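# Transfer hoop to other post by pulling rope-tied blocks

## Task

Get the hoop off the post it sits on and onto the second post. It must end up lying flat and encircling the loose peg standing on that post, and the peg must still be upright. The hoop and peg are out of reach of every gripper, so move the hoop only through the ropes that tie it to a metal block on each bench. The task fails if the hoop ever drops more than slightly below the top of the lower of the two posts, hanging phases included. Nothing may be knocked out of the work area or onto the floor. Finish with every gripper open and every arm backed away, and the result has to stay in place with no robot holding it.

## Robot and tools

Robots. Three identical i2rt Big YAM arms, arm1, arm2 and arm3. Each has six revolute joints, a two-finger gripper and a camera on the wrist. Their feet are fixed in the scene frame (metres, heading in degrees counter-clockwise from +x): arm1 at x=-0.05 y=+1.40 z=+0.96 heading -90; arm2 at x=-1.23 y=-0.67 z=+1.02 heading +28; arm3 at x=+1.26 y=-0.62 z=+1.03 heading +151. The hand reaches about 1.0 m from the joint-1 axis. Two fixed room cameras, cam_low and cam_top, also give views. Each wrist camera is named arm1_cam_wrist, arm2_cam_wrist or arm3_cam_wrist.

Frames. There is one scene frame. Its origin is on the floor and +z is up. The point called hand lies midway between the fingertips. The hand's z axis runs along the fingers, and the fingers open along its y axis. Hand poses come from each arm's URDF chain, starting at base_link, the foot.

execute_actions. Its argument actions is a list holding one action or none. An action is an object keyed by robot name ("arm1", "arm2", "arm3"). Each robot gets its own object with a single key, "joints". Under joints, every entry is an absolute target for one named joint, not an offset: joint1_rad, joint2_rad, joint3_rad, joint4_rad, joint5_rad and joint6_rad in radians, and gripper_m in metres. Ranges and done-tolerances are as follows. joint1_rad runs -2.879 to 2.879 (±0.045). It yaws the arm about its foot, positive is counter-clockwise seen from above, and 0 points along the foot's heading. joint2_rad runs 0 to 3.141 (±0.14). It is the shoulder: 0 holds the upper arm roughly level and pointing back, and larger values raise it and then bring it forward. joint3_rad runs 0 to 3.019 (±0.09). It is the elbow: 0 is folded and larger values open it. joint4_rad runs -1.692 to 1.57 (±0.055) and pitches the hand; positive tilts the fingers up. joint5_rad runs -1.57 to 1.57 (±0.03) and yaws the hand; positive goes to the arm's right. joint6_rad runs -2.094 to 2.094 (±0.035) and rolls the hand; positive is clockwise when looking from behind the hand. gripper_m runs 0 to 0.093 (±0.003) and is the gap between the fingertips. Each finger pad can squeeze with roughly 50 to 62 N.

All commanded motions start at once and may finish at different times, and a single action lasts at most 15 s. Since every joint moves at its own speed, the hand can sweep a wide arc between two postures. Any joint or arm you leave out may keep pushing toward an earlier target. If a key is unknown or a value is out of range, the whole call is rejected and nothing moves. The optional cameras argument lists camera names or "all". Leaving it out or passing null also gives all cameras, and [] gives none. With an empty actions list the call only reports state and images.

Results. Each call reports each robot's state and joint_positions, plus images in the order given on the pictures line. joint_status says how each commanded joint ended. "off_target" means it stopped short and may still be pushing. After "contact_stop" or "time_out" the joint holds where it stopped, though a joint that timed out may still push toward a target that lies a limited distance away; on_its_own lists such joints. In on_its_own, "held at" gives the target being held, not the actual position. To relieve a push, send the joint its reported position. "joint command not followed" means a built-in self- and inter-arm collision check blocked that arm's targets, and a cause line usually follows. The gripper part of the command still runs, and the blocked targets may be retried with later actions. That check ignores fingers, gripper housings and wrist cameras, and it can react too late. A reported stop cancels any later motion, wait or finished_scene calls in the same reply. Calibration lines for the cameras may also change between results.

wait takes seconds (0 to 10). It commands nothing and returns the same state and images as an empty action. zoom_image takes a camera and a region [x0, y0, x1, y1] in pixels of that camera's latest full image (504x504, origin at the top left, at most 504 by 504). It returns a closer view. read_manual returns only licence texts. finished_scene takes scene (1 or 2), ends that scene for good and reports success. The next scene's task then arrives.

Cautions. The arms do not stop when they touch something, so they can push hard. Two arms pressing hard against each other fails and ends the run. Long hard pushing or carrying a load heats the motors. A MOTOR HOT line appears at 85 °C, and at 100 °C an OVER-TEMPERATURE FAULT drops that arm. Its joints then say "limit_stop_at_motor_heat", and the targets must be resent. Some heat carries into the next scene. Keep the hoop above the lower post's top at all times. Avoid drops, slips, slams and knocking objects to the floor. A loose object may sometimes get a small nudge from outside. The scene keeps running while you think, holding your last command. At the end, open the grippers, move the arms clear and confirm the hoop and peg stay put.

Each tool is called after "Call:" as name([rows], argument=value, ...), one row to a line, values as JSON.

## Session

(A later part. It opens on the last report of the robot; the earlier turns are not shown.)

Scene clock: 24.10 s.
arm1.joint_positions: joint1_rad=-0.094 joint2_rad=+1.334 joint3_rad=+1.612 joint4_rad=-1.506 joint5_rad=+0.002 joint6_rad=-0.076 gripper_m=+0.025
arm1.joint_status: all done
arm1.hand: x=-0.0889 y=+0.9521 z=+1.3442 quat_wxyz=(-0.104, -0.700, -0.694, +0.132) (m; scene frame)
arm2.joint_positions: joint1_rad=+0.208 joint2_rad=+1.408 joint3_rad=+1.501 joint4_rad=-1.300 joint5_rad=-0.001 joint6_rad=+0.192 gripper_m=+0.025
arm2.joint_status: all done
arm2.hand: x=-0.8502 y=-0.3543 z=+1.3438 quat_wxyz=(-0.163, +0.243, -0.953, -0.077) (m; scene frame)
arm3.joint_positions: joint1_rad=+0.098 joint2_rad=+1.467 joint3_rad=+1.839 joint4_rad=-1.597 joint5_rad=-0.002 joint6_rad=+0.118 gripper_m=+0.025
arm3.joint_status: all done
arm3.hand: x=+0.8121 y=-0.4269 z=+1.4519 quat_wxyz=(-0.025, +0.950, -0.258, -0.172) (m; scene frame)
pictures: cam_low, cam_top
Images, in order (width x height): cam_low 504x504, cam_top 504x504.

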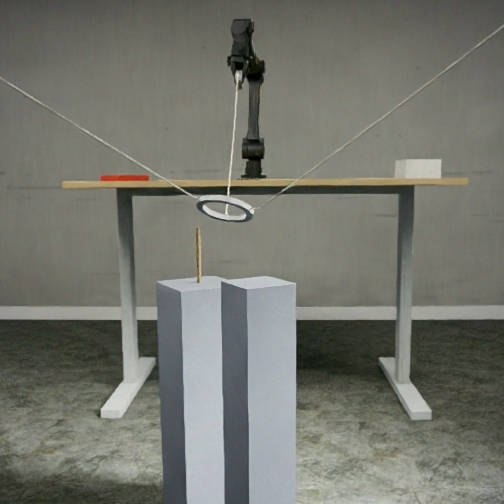

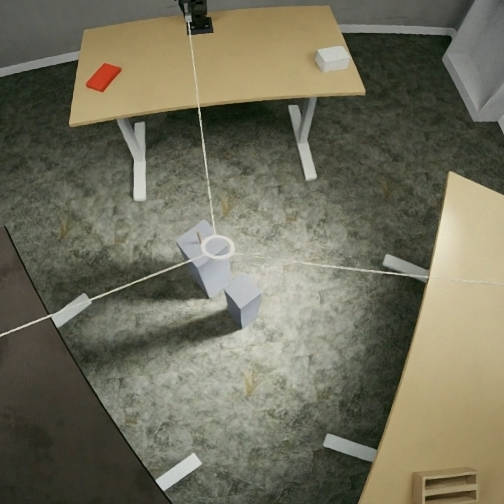

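It's wobbling; look again.

Call:
wait(seconds=2)

Call:
zoom_image(camera="cam_low", region=[140, 170, 320, 310])

Call:
zoom_image(camera="cam_top", region=[150, 180, 300, 330])

Scene clock: 26.37 s.
arm1.joint_positions: joint1_rad=-0.094 joint2_rad=+1.334 joint3_rad=+1.612 joint4_rad=-1.506 joint5_rad=+0.002 joint6_rad=-0.076 gripper_m=+0.025
arm1.joint_status: all done
arm1.hand: x=-0.0889 y=+0.9521 z=+1.3442 quat_wxyz=(-0.104, -0.700, -0.695, +0.132) (m; scene frame)
arm2.joint_positions: joint1_rad=+0.208 joint2_rad=+1.408 joint3_rad=+1.501 joint4_rad=-1.300 joint5_rad=-0.001 joint6_rad=+0.193 gripper_m=+0.025
arm2.joint_status: all done
arm2.hand: x=-0.8502 y=-0.3543 z=+1.3438 quat_wxyz=(-0.163, +0.243, -0.953, -0.077) (m; scene frame)
arm3.joint_positions: joint1_rad=+0.098 joint2_rad=+1.467 joint3_rad=+1.839 joint4_rad=-1.597 joint5_rad=-0.002 joint6_rad=+0.118 gripper_m=+0.025
arm3.joint_status: all done
arm3.hand: x=+0.8121 y=-0.4269 z=+1.4519 quat_wxyz=(-0.025, +0.951, -0.258, -0.172) (m; scene frame)
wait: 2.00 s; at rest from the start
pictures: arm1_cam_wrist, arm2_cam_wrist, arm3_cam_wrist, cam_low, cam_top
camera_calibration (this result's frames):
arm1_cam_wrist: T_world_to_cam=[[-0.999104, 0.0111916, 0.0408113, -0.151396], [0.0226537, 0.956022, 0.292418, -1.29744], [-0.0357439, 0.293081, -0.955419, 1.12755], [0, 0, 0, 1]] pos_world=[-0.0815657, 0.911615, 1.46285]
arm2_cam_wrist: T_world_to_cam=[[0.477279, -0.876489, -0.0630222, 0.17914], [-0.836234, -0.475055, 0.273926, -1.24074], [-0.270032, -0.0780379, -0.959684, 1.15678], [0, 0, 0, 1]] pos_world=[-0.810682, -0.342133, 1.46131]
arm3_cam_wrist: T_world_to_cam=[[0.477907, 0.877551, -0.0388384, 0.041004], [0.854183, -0.453959, 0.25356, -1.25228], [0.204881, -0.154353, -0.96654, 1.29149], [0, 0, 0, 1]] pos_world=[0.785482, -0.405123, 1.5674]
Images, in order (width x height): arm1_cam_wrist 504x504, arm2_cam_wrist 504x504, arm3_cam_wrist 504x504, cam_low 504x504, cam_top 504x504.

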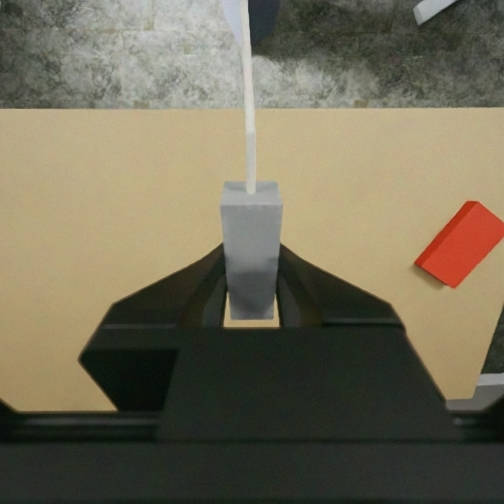

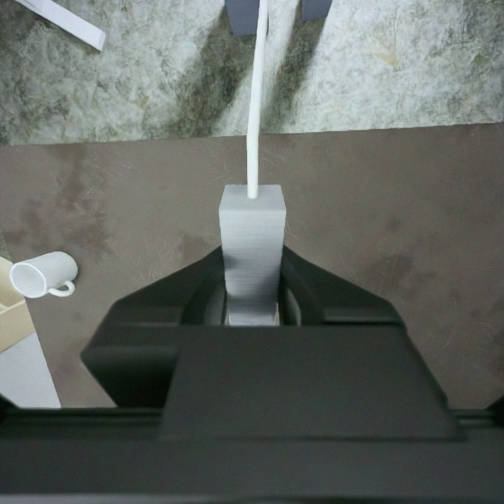

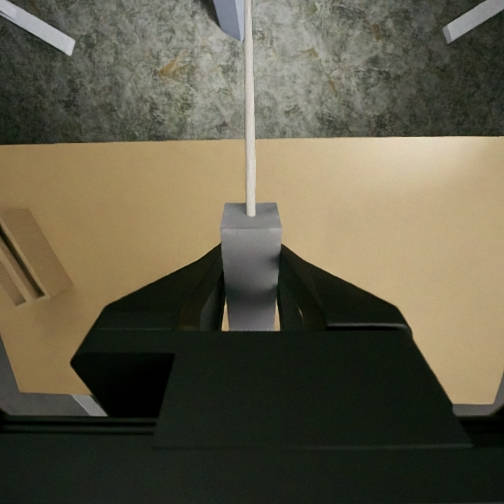

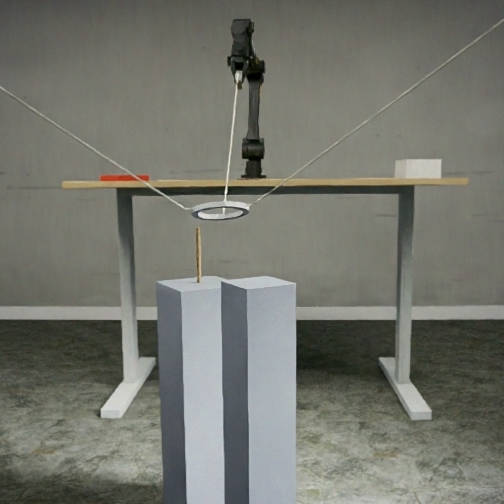

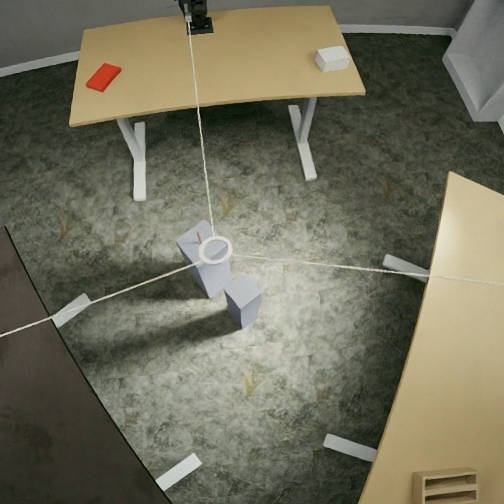

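Region (140, 170, 320, 310) of cam_low's 504x504 image, scaled by 2.800, with more detail than that image has.

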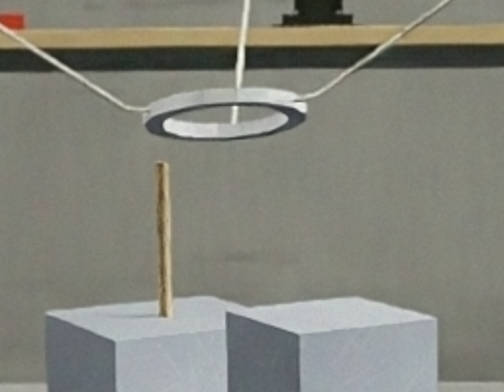

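Region (150, 180, 300, 330) of cam_top's 504x504 image, scaled by 3.360, with more detail than that image has.

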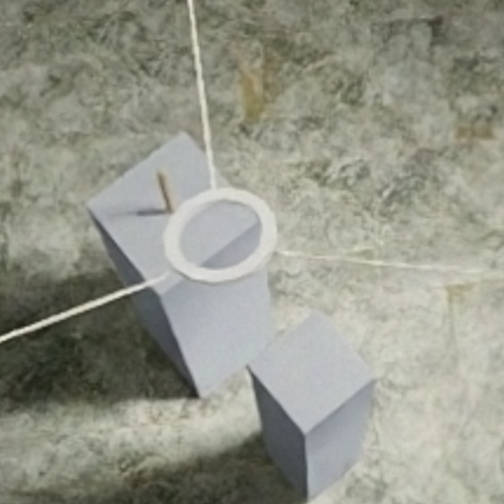

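Call:
execute_actions([
  {"arm1":{"joints":{"joint1_rad":-0.30,"joint2_rad":1.13,"joint3_rad":1.67,"joint4_rad":-1.58,"joint6_rad":-0.30}},"arm2":{"joints":{"joint1_rad":0.468,"joint2_rad":1.505,"joint3_rad":1.707,"joint4_rad":-1.36,"joint6_rad":0.47}},"arm3":{"joints":{"joint1_rad":-0.033,"joint2_rad":1.72,"joint3_rad":2.262,"joint4_rad":-1.55,"joint6_rad":-0.04}}},
], cameras=[])

Call:
wait(seconds=3)

Call:
zoom_image(camera="cam_low", region=[110, 160, 290, 300])

Call:
zoom_image(camera="cam_top", region=[130, 160, 280, 310])

Scene clock: 29.50 s.
arm1.joint_positions: joint1_rad=-0.306 joint2_rad=+1.144 joint3_rad=+1.624 joint4_rad=-1.578 joint5_rad=+0.001 joint6_rad=-0.291 gripper_m=+0.025
arm1.joint_status: all done
arm1.hand: x=-0.1605 y=+1.0381 z=+1.4186 quat_wxyz=(-0.104, -0.689, -0.686, +0.208) (m; scene frame)
arm2.joint_positions: joint1_rad=+0.467 joint2_rad=+1.525 joint3_rad=+1.640 joint4_rad=-1.351 joint5_rad=+0.000 joint6_rad=+0.462 gripper_m=+0.025
arm2.joint_status: all done
arm2.hand: x=-0.9221 y=-0.2366 z=+1.3468 quat_wxyz=(-0.127, +0.238, -0.957, -0.108) (m; scene frame)
arm3.joint_positions: joint1_rad=-0.038 joint2_rad=+1.747 joint3_rad=+2.187 joint4_rad=-1.562 joint5_rad=-0.002 joint6_rad=-0.028 gripper_m=+0.025
arm3.joint_status: all done
arm3.hand: x=+0.7420 y=-0.3066 z=+1.4627 quat_wxyz=(-0.063, +0.942, -0.250, -0.214) (m; scene frame)
pictures: none
No camera images: the call's "cameras" was empty. Leave "cameras" out to get every camera's image.

Scene clock: 32.50 s.
arm1.joint_positions: joint1_rad=-0.306 joint2_rad=+1.144 joint3_rad=+1.624 joint4_rad=-1.578 joint5_rad=+0.001 joint6_rad=-0.291 gripper_m=+0.025
arm1.joint_status: all done
arm1.hand: x=-0.1605 y=+1.0381 z=+1.4186 quat_wxyz=(-0.104, -0.689, -0.686, +0.208) (m; scene frame)
arm2.joint_positions: joint1_rad=+0.467 joint2_rad=+1.525 joint3_rad=+1.640 joint4_rad=-1.351 joint5_rad=+0.000 joint6_rad=+0.462 gripper_m=+0.025
arm2.joint_status: all done
arm2.hand: x=-0.9221 y=-0.2366 z=+1.3468 quat_wxyz=(-0.127, +0.238, -0.957, -0.108) (m; scene frame)
arm3.joint_positions: joint1_rad=-0.038 joint2_rad=+1.747 joint3_rad=+2.187 joint4_rad=-1.562 joint5_rad=-0.002 joint6_rad=-0.028 gripper_m=+0.025
arm3.joint_status: all done
arm3.hand: x=+0.7420 y=-0.3066 z=+1.4627 quat_wxyz=(-0.063, +0.942, -0.250, -0.214) (m; scene frame)
wait: 3.00 s; at rest by 0.27 s
pictures: arm1_cam_wrist, arm2_cam_wrist, arm3_cam_wrist, cam_low, cam_top
camera_calibration (this result's frames):
arm1_cam_wrist: T_world_to_cam=[[-0.988789, 0.0340197, 0.145395, -0.397338], [0.0602409, 0.981829, 0.179951, -1.26095], [-0.136631, 0.186693, -0.972871, 1.28994], [0, 0, 0, 1]] pos_world=[-0.140677, 1.01074, 1.53963]
arm2_cam_wrist: T_world_to_cam=[[0.473266, -0.869679, -0.14028, 0.418738], [-0.807888, -0.491976, 0.324462, -1.29165], [-0.351192, -0.0402257, -0.935439, 1.05086], [0, 0, 0, 1]] pos_world=[-0.872631, -0.229023, 1.46085]
arm3_cam_wrist: T_world_to_cam=[[0.47832, 0.878047, 0.0156388, -0.110504], [0.866661, -0.474843, 0.153047, -1.00915], [0.141808, -0.0596518, -0.988095, 1.44215], [0, 0, 0, 1]] pos_world=[0.722939, -0.296134, 1.58116]
Images, in order (width x height): arm1_cam_wrist 504x504, arm2_cam_wrist 504x504, arm3_cam_wrist 504x504, cam_low 504x504, cam_top 504x504.

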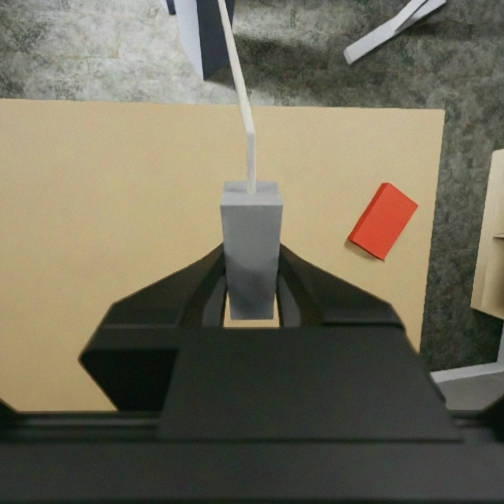

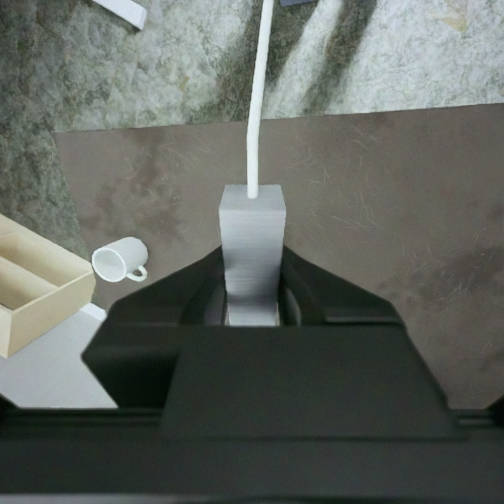

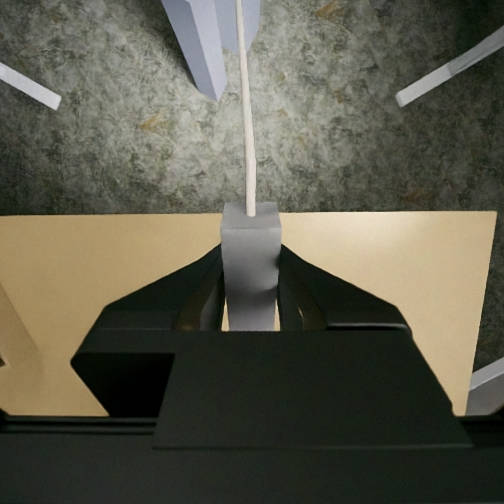

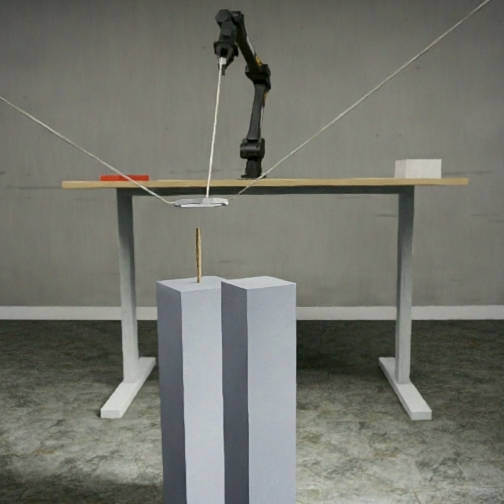

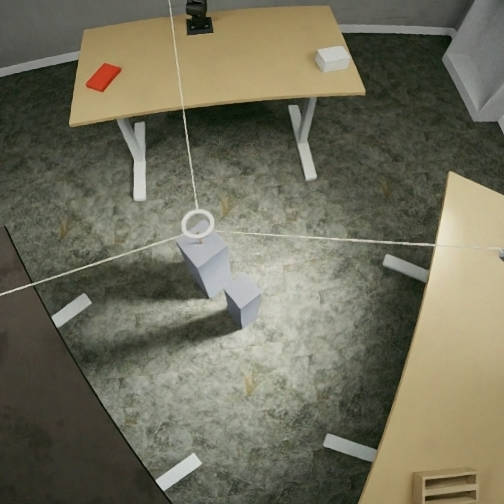

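Region (110, 160, 290, 300) of cam_low's 504x504 image, scaled by 2.800, with more detail than that image has.

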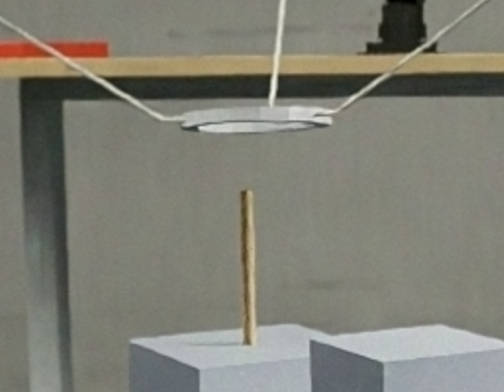

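Region (130, 160, 280, 310) of cam_top's 504x504 image, scaled by 3.360, with more detail than that image has.

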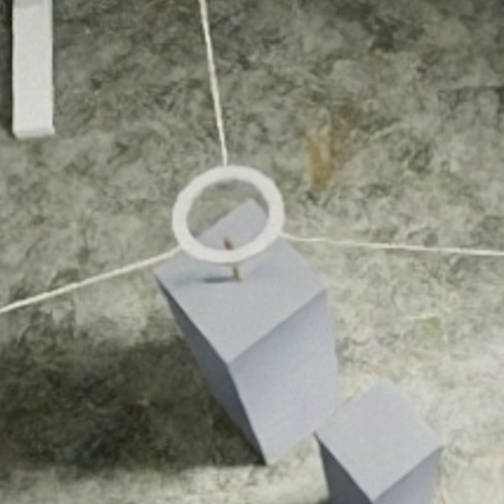

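Call:
execute_actions([
  {"arm1":{"joints":{"joint1_rad":-0.33,"joint2_rad":1.062,"joint3_rad":1.342,"joint4_rad":-1.32}},"arm2":{"joints":{"joint1_rad":0.48,"joint2_rad":1.463,"joint3_rad":1.353,"joint4_rad":-1.052}},"arm3":{"joints":{"joint1_rad":-0.018,"joint2_rad":1.638,"joint3_rad":1.797,"joint4_rad":-1.22}}},
], cameras=["cam_low","cam_top"])

Call:
zoom_image(camera="cam_low", region=[110, 160, 290, 300])

Call:
zoom_image(camera="cam_top", region=[130, 160, 280, 310])

Scene clock: 35.23 s.
arm1.joint_positions: joint1_rad=-0.319 joint2_rad=+1.082 joint3_rad=+1.310 joint4_rad=-1.337 joint5_rad=+0.001 joint6_rad=-0.291 gripper_m=+0.025
arm1.joint_status: all done
arm1.hand: x=-0.1686 y=+1.0326 z=+1.3207 quat_wxyz=(-0.100, -0.694, -0.683, +0.204) (m; scene frame)
arm2.joint_positions: joint1_rad=+0.467 joint2_rad=+1.483 joint3_rad=+1.332 joint4_rad=-1.065 joint5_rad=+0.000 joint6_rad=+0.463 gripper_m=+0.025
arm2.joint_status: all done
arm2.hand: x=-0.9298 y=-0.2474 z=+1.2486 quat_wxyz=(-0.134, +0.237, -0.955, -0.114) (m; scene frame)
arm3.joint_positions: joint1_rad=-0.022 joint2_rad=+1.660 joint3_rad=+1.788 joint4_rad=-1.239 joint5_rad=-0.002 joint6_rad=-0.028 gripper_m=+0.025
arm3.joint_status: all done
arm3.hand: x=+0.7334 y=-0.3128 z=+1.3604 quat_wxyz=(-0.063, +0.943, -0.242, -0.221) (m; scene frame)
pictures: cam_low, cam_top
Images, in order (width x height): cam_low 504x504, cam_top 504x504.

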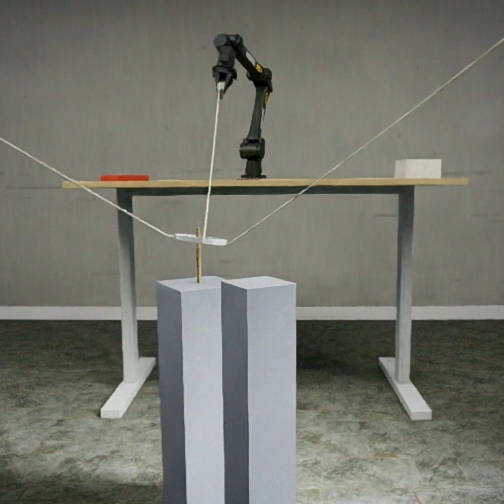

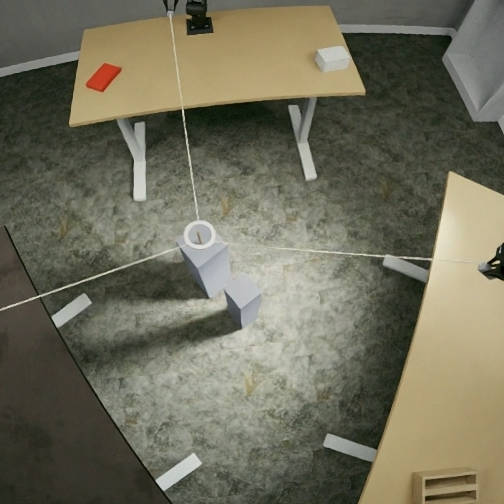

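Region (110, 160, 290, 300) of cam_low's 504x504 image, scaled by 2.800, with more detail than that image has.

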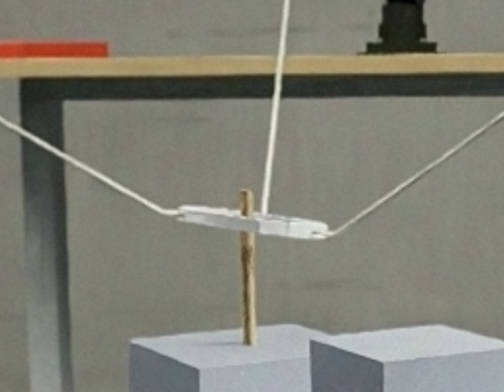

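Region (130, 160, 280, 310) of cam_top's 504x504 image, scaled by 3.360, with more detail than that image has.

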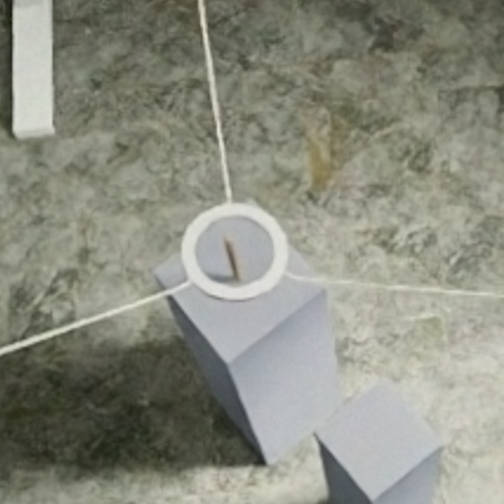

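Call:
execute_actions([
  {"arm1":{"joints":{"joint2_rad":1.03,"joint3_rad":1.03,"joint4_rad":-1.032}},"arm2":{"joints":{"joint2_rad":1.555,"joint3_rad":1.138,"joint4_rad":-0.743}},"arm3":{"joints":{"joint2_rad":1.65,"joint3_rad":1.503,"joint4_rad":-0.918}}},
], cameras=["cam_low","cam_top"])

Call:
zoom_image(camera="cam_low", region=[110, 180, 290, 320])

Call:
zoom_image(camera="cam_top", region=[130, 160, 280, 310])

Scene clock: 36.97 s.
arm1.joint_positions: joint1_rad=-0.319 joint2_rad=+1.044 joint3_rad=+0.998 joint4_rad=-1.049 joint5_rad=+0.001 joint6_rad=-0.291 gripper_m=+0.025
arm1.joint_status: all done
arm1.hand: x=-0.1693 y=+1.0346 z=+1.2135 quat_wxyz=(-0.103, -0.693, -0.682, +0.210) (m; scene frame)
arm2.joint_positions: joint1_rad=+0.467 joint2_rad=+1.575 joint3_rad=+1.112 joint4_rad=-0.756 joint5_rad=+0.000 joint6_rad=+0.463 gripper_m=+0.025
arm2.joint_status: all done
arm2.hand: x=-0.9306 y=-0.2486 z=+1.1308 quat_wxyz=(-0.133, +0.238, -0.956, -0.114) (m; scene frame)
arm3.joint_positions: joint1_rad=-0.022 joint2_rad=+1.662 joint3_rad=+1.498 joint4_rad=-0.937 joint5_rad=-0.002 joint6_rad=-0.028 gripper_m=+0.025
arm3.joint_status: all done
arm3.hand: x=+0.7324 y=-0.3122 z=+1.2498 quat_wxyz=(-0.064, +0.942, -0.242, -0.225) (m; scene frame)
pictures: cam_low, cam_top
Images, in order (width x height): cam_low 504x504, cam_top 504x504.

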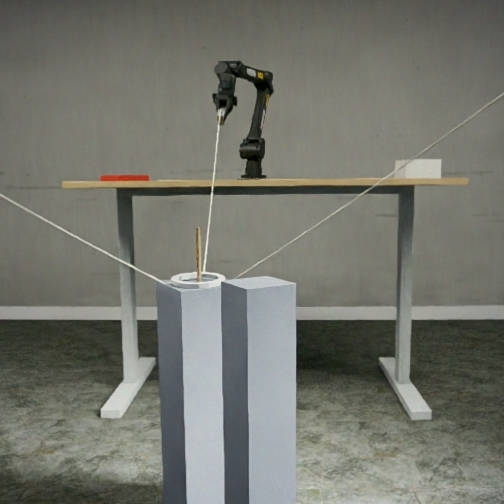

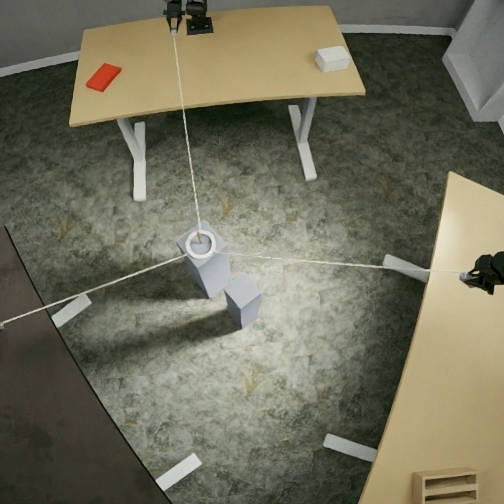

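Region (110, 180, 290, 320) of cam_low's 504x504 image, scaled by 2.800, with more detail than that image has.

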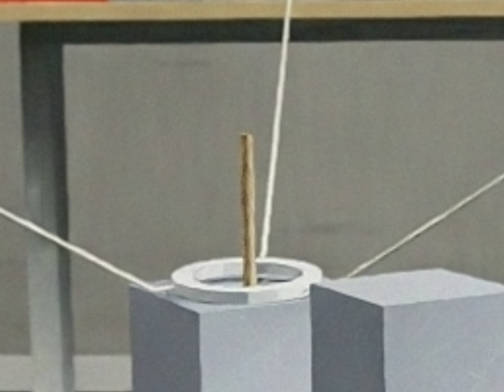

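Region (130, 160, 280, 310) of cam_top's 504x504 image, scaled by 3.360, with more detail than that image has.

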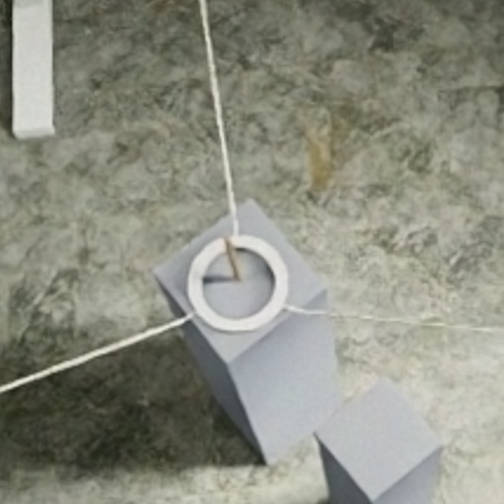

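Call:
execute_actions([
  {"arm1":{"joints":{"joint1_rad":-0.19,"joint2_rad":1.975,"joint3_rad":1.56,"joint4_rad":-1.09,"joint6_rad":-0.19}},"arm2":{"joints":{"joint1_rad":0.2,"joint2_rad":2.10,"joint3_rad":1.575,"joint4_rad":-0.98,"joint6_rad":0.2}},"arm3":{"joints":{"joint1_rad":-0.1,"joint2_rad":2.12,"joint3_rad":1.51,"joint4_rad":-0.915,"joint6_rad":-0.1}}},
])

Scene clock: 39.00 s.
arm1.joint_positions: joint1_rad=-0.188 joint2_rad=+2.013 joint3_rad=+1.520 joint4_rad=-1.093 joint5_rad=-0.001 joint6_rad=-0.200 gripper_m=+0.025
arm1.joint_status: all done
arm1.hand: x=-0.1575 y=+0.8331 z=+0.9736 quat_wxyz=(+0.010, -0.700, -0.714, -0.005) (m; scene frame)
arm2.joint_positions: joint1_rad=+0.200 joint2_rad=+2.119 joint3_rad=+1.526 joint4_rad=-0.973 joint5_rad=+0.001 joint6_rad=+0.209 gripper_m=+0.025
arm2.joint_status: all done
arm2.hand: x=-0.7704 y=-0.2944 z=+0.9820 quat_wxyz=(-0.002, +0.235, -0.972, +0.000) (m; scene frame)
arm3.joint_positions: joint1_rad=-0.108 joint2_rad=+2.152 joint3_rad=+1.497 joint4_rad=-0.924 joint5_rad=-0.001 joint6_rad=-0.088 gripper_m=+0.025
arm3.joint_status: all done
arm3.hand: x=+0.7810 y=-0.2822 z=+0.9609 quat_wxyz=(+0.002, +0.965, -0.261, +0.003) (m; scene frame)
pictures: arm1_cam_wrist, arm2_cam_wrist, arm3_cam_wrist, cam_low, cam_top
camera_calibration (this result's frames):
arm1_cam_wrist: T_world_to_cam=[[-0.999671, -0.0240456, 0.008894, -0.143144], [-0.0136906, 0.793982, 0.607787, -1.25152], [-0.0216763, 0.607466, -0.79405, 0.389062], [0, 0, 0, 1]] pos_world=[-0.151798, 0.753901, 1.07087]
arm2_cam_wrist: T_world_to_cam=[[0.448767, -0.8936, 0.00931569, 0.072677], [-0.725048, -0.357986, 0.588347, -1.23509], [-0.522412, -0.270785, -0.808555, 0.436193], [0, 0, 0, 1]] pos_world=[-0.700241, -0.259086, 1.07867]
arm3_cam_wrist: T_world_to_cam=[[0.484822, 0.874582, -0.00731457, -0.126798], [0.718499, -0.393501, 0.573513, -1.21987], [0.498705, -0.283307, -0.819164, 0.438092], [0, 0, 0, 1]] pos_world=[0.719471, -0.245011, 1.05755]
Images, in order (width x height): arm1_cam_wrist 504x504, arm2_cam_wrist 504x504, arm3_cam_wrist 504x504, cam_low 504x504, cam_top 504x504.

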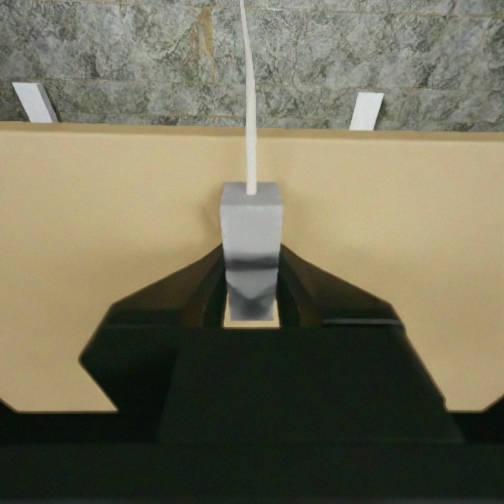

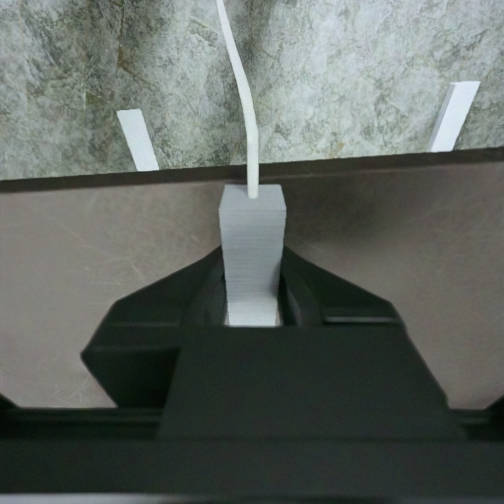

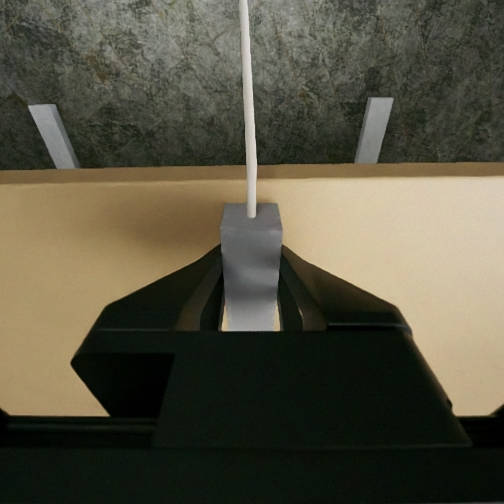

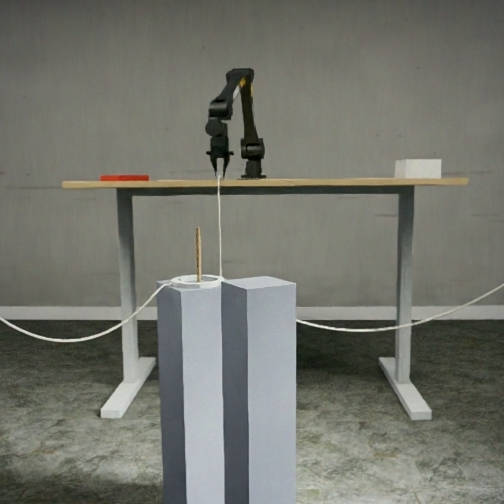

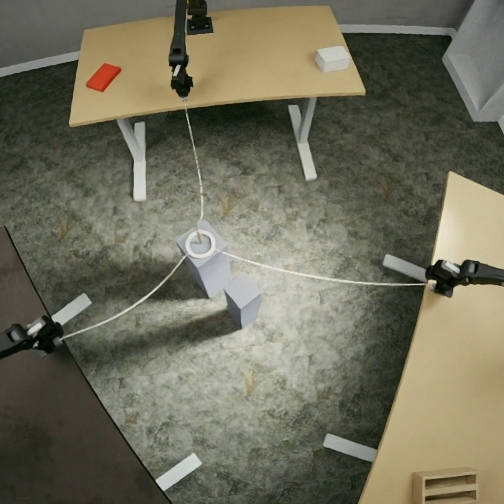

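Call:
execute_actions([
  {"arm1":{"joints":{"gripper_m":0.07}},"arm2":{"joints":{"joint3_rad":1.515}},"arm3":{"joints":{"gripper_m":0.07}}},
], cameras=[])

Call:
execute_actions([
  {"arm1":{"joints":{"joint2_rad":1.6}},"arm2":{"joints":{"gripper_m":0.07}},"arm3":{"joints":{"joint2_rad":1.7}}},
], cameras=[])

Call:
execute_actions([
  {"arm2":{"joints":{"joint2_rad":1.7}}},
])

Scene clock: 40.03 s.
arm1.joint_positions: joint1_rad=-0.188 joint2_rad=+2.005 joint3_rad=+1.520 joint4_rad=-1.093 joint5_rad=-0.001 joint6_rad=-0.200 gripper_m=+0.070
arm1.joint_status: all done
arm1.hand: x=-0.1576 y=+0.8323 z=+0.9778 quat_wxyz=(+0.008, -0.700, -0.714, -0.002) (m; scene frame)
arm2.joint_positions: joint1_rad=+0.200 joint2_rad=+2.119 joint3_rad=+1.512 joint4_rad=-0.973 joint5_rad=+0.001 joint6_rad=+0.208 gripper_m=+0.025
arm2.joint_status: all done
arm2.hand: x=-0.7755 y=-0.2985 z=+0.9779 quat_wxyz=(+0.004, +0.235, -0.972, +0.003) (m; scene frame)
arm3.joint_positions: joint1_rad=-0.108 joint2_rad=+2.150 joint3_rad=+1.497 joint4_rad=-0.924 joint5_rad=-0.001 joint6_rad=-0.088 gripper_m=+0.070
arm3.joint_status: all done
arm3.hand: x=+0.7806 y=-0.2819 z=+0.9622 quat_wxyz=(+0.001, +0.965, -0.261, +0.002) (m; scene frame)
pictures: none
No camera images: the call's "cameras" was empty. Leave "cameras" out to get every camera's image.

Scene clock: 41.43 s.
arm1.joint_positions: joint1_rad=-0.188 joint2_rad=+1.602 joint3_rad=+1.537 joint4_rad=-1.093 joint5_rad=-0.001 joint6_rad=-0.200 gripper_m=+0.070
arm1.joint_status: all done
arm1.hand: x=-0.1555 y=+0.8283 z=+1.2135 quat_wxyz=(-0.109, -0.684, -0.700, +0.171) (m; scene frame)
arm2.joint_positions: joint1_rad=+0.200 joint2_rad=+2.112 joint3_rad=+1.512 joint4_rad=-0.973 joint5_rad=+0.001 joint6_rad=+0.208 gripper_m=+0.070
arm2.joint_status: all done
arm2.hand: x=-0.7746 y=-0.2978 z=+0.9818 quat_wxyz=(+0.001, +0.236, -0.972, +0.001) (m; scene frame)
arm3.joint_positions: joint1_rad=-0.108 joint2_rad=+1.685 joint3_rad=+1.497 joint4_rad=-0.924 joint5_rad=-0.001 joint6_rad=-0.088 gripper_m=+0.070
arm3.joint_status: all done
arm3.hand: x=+0.7575 y=-0.2655 z=+1.2369 quat_wxyz=(-0.078, +0.940, -0.254, -0.214) (m; scene frame)
pictures: none
No camera images: the call's "cameras" was empty. Leave "cameras" out to get every camera's image.

Scene clock: 42.93 s.
arm1.joint_positions: joint1_rad=-0.188 joint2_rad=+1.602 joint3_rad=+1.537 joint4_rad=-1.093 joint5_rad=-0.001 joint6_rad=-0.200 gripper_m=+0.070
arm1.joint_status: not commanded
arm1.hand: x=-0.1555 y=+0.8283 z=+1.2135 quat_wxyz=(-0.109, -0.684, -0.700, +0.171) (m; scene frame)
arm2.joint_positions: joint1_rad=+0.200 joint2_rad=+1.699 joint3_rad=+1.500 joint4_rad=-0.973 joint5_rad=+0.001 joint6_rad=+0.208 gripper_m=+0.070
arm2.joint_status: all done
arm2.hand: x=-0.7608 y=-0.2864 z=+1.2186 quat_wxyz=(-0.179, +0.231, -0.953, -0.085) (m; scene frame)
arm3.joint_positions: joint1_rad=-0.108 joint2_rad=+1.685 joint3_rad=+1.497 joint4_rad=-0.924 joint5_rad=-0.001 joint6_rad=-0.088 gripper_m=+0.070
arm3.joint_status: not commanded
arm3.hand: x=+0.7575 y=-0.2655 z=+1.2369 quat_wxyz=(-0.078, +0.940, -0.254, -0.214) (m; scene frame)
pictures: arm1_cam_wrist, arm2_cam_wrist, arm3_cam_wrist, cam_low, cam_top
camera_calibration (this result's frames):
arm1_cam_wrist: T_world_to_cam=[[-0.995656, -0.00710522, 0.0928351, -0.258611], [0.0144534, 0.973202, 0.229497, -1.07849], [-0.0919779, 0.229842, -0.968872, 1.09656], [0, 0, 0, 1]] pos_world=[-0.14104, 0.795718, 1.33394]
arm2_cam_wrist: T_world_to_cam=[[0.459668, -0.884977, -0.0743062, 0.185949], [-0.853052, -0.463254, 0.240202, -1.06775], [-0.246996, -0.047026, -0.967875, 1.1025], [0, 0, 0, 1]] pos_world=[-0.724005, -0.278231, 1.33737]
arm3_cam_wrist: T_world_to_cam=[[0.491807, 0.869618, 0.0434787, -0.197388], [0.858046, -0.492536, 0.145484, -0.957335], [0.14793, -0.0342432, -0.988405, 1.22184], [0, 0, 0, 1]] pos_world=[0.737768, -0.25803, 1.35553]
Images, in order (width x height): arm1_cam_wrist 504x504, arm2_cam_wrist 504x504, arm3_cam_wrist 504x504, cam_low 504x504, cam_top 504x504.

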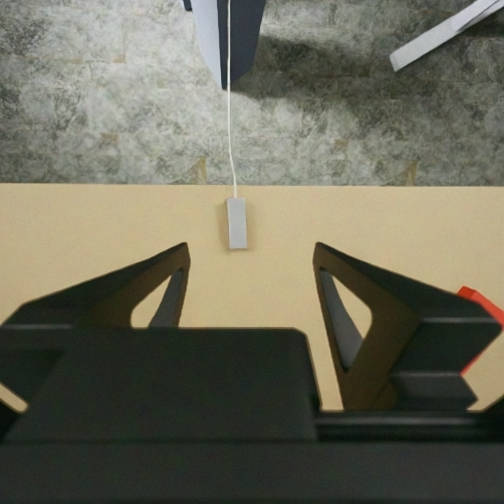

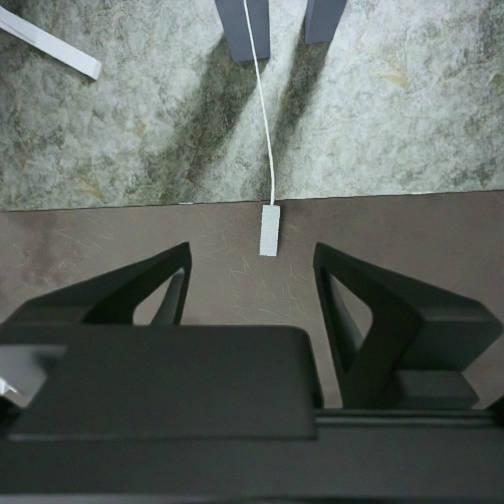

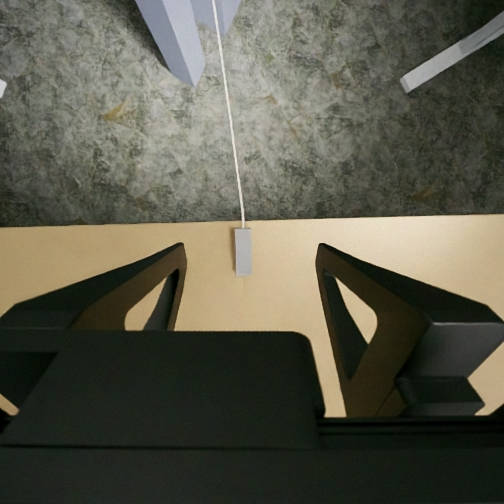

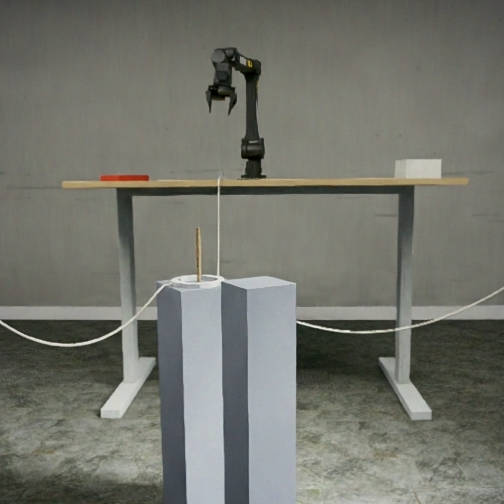

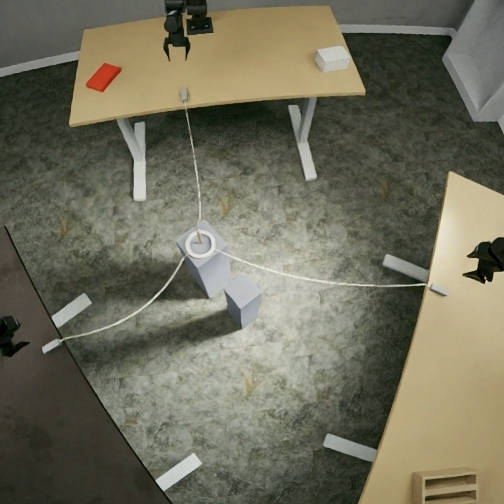

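Call:
finished_scene(scene=1)

The scene is finished: the task was done.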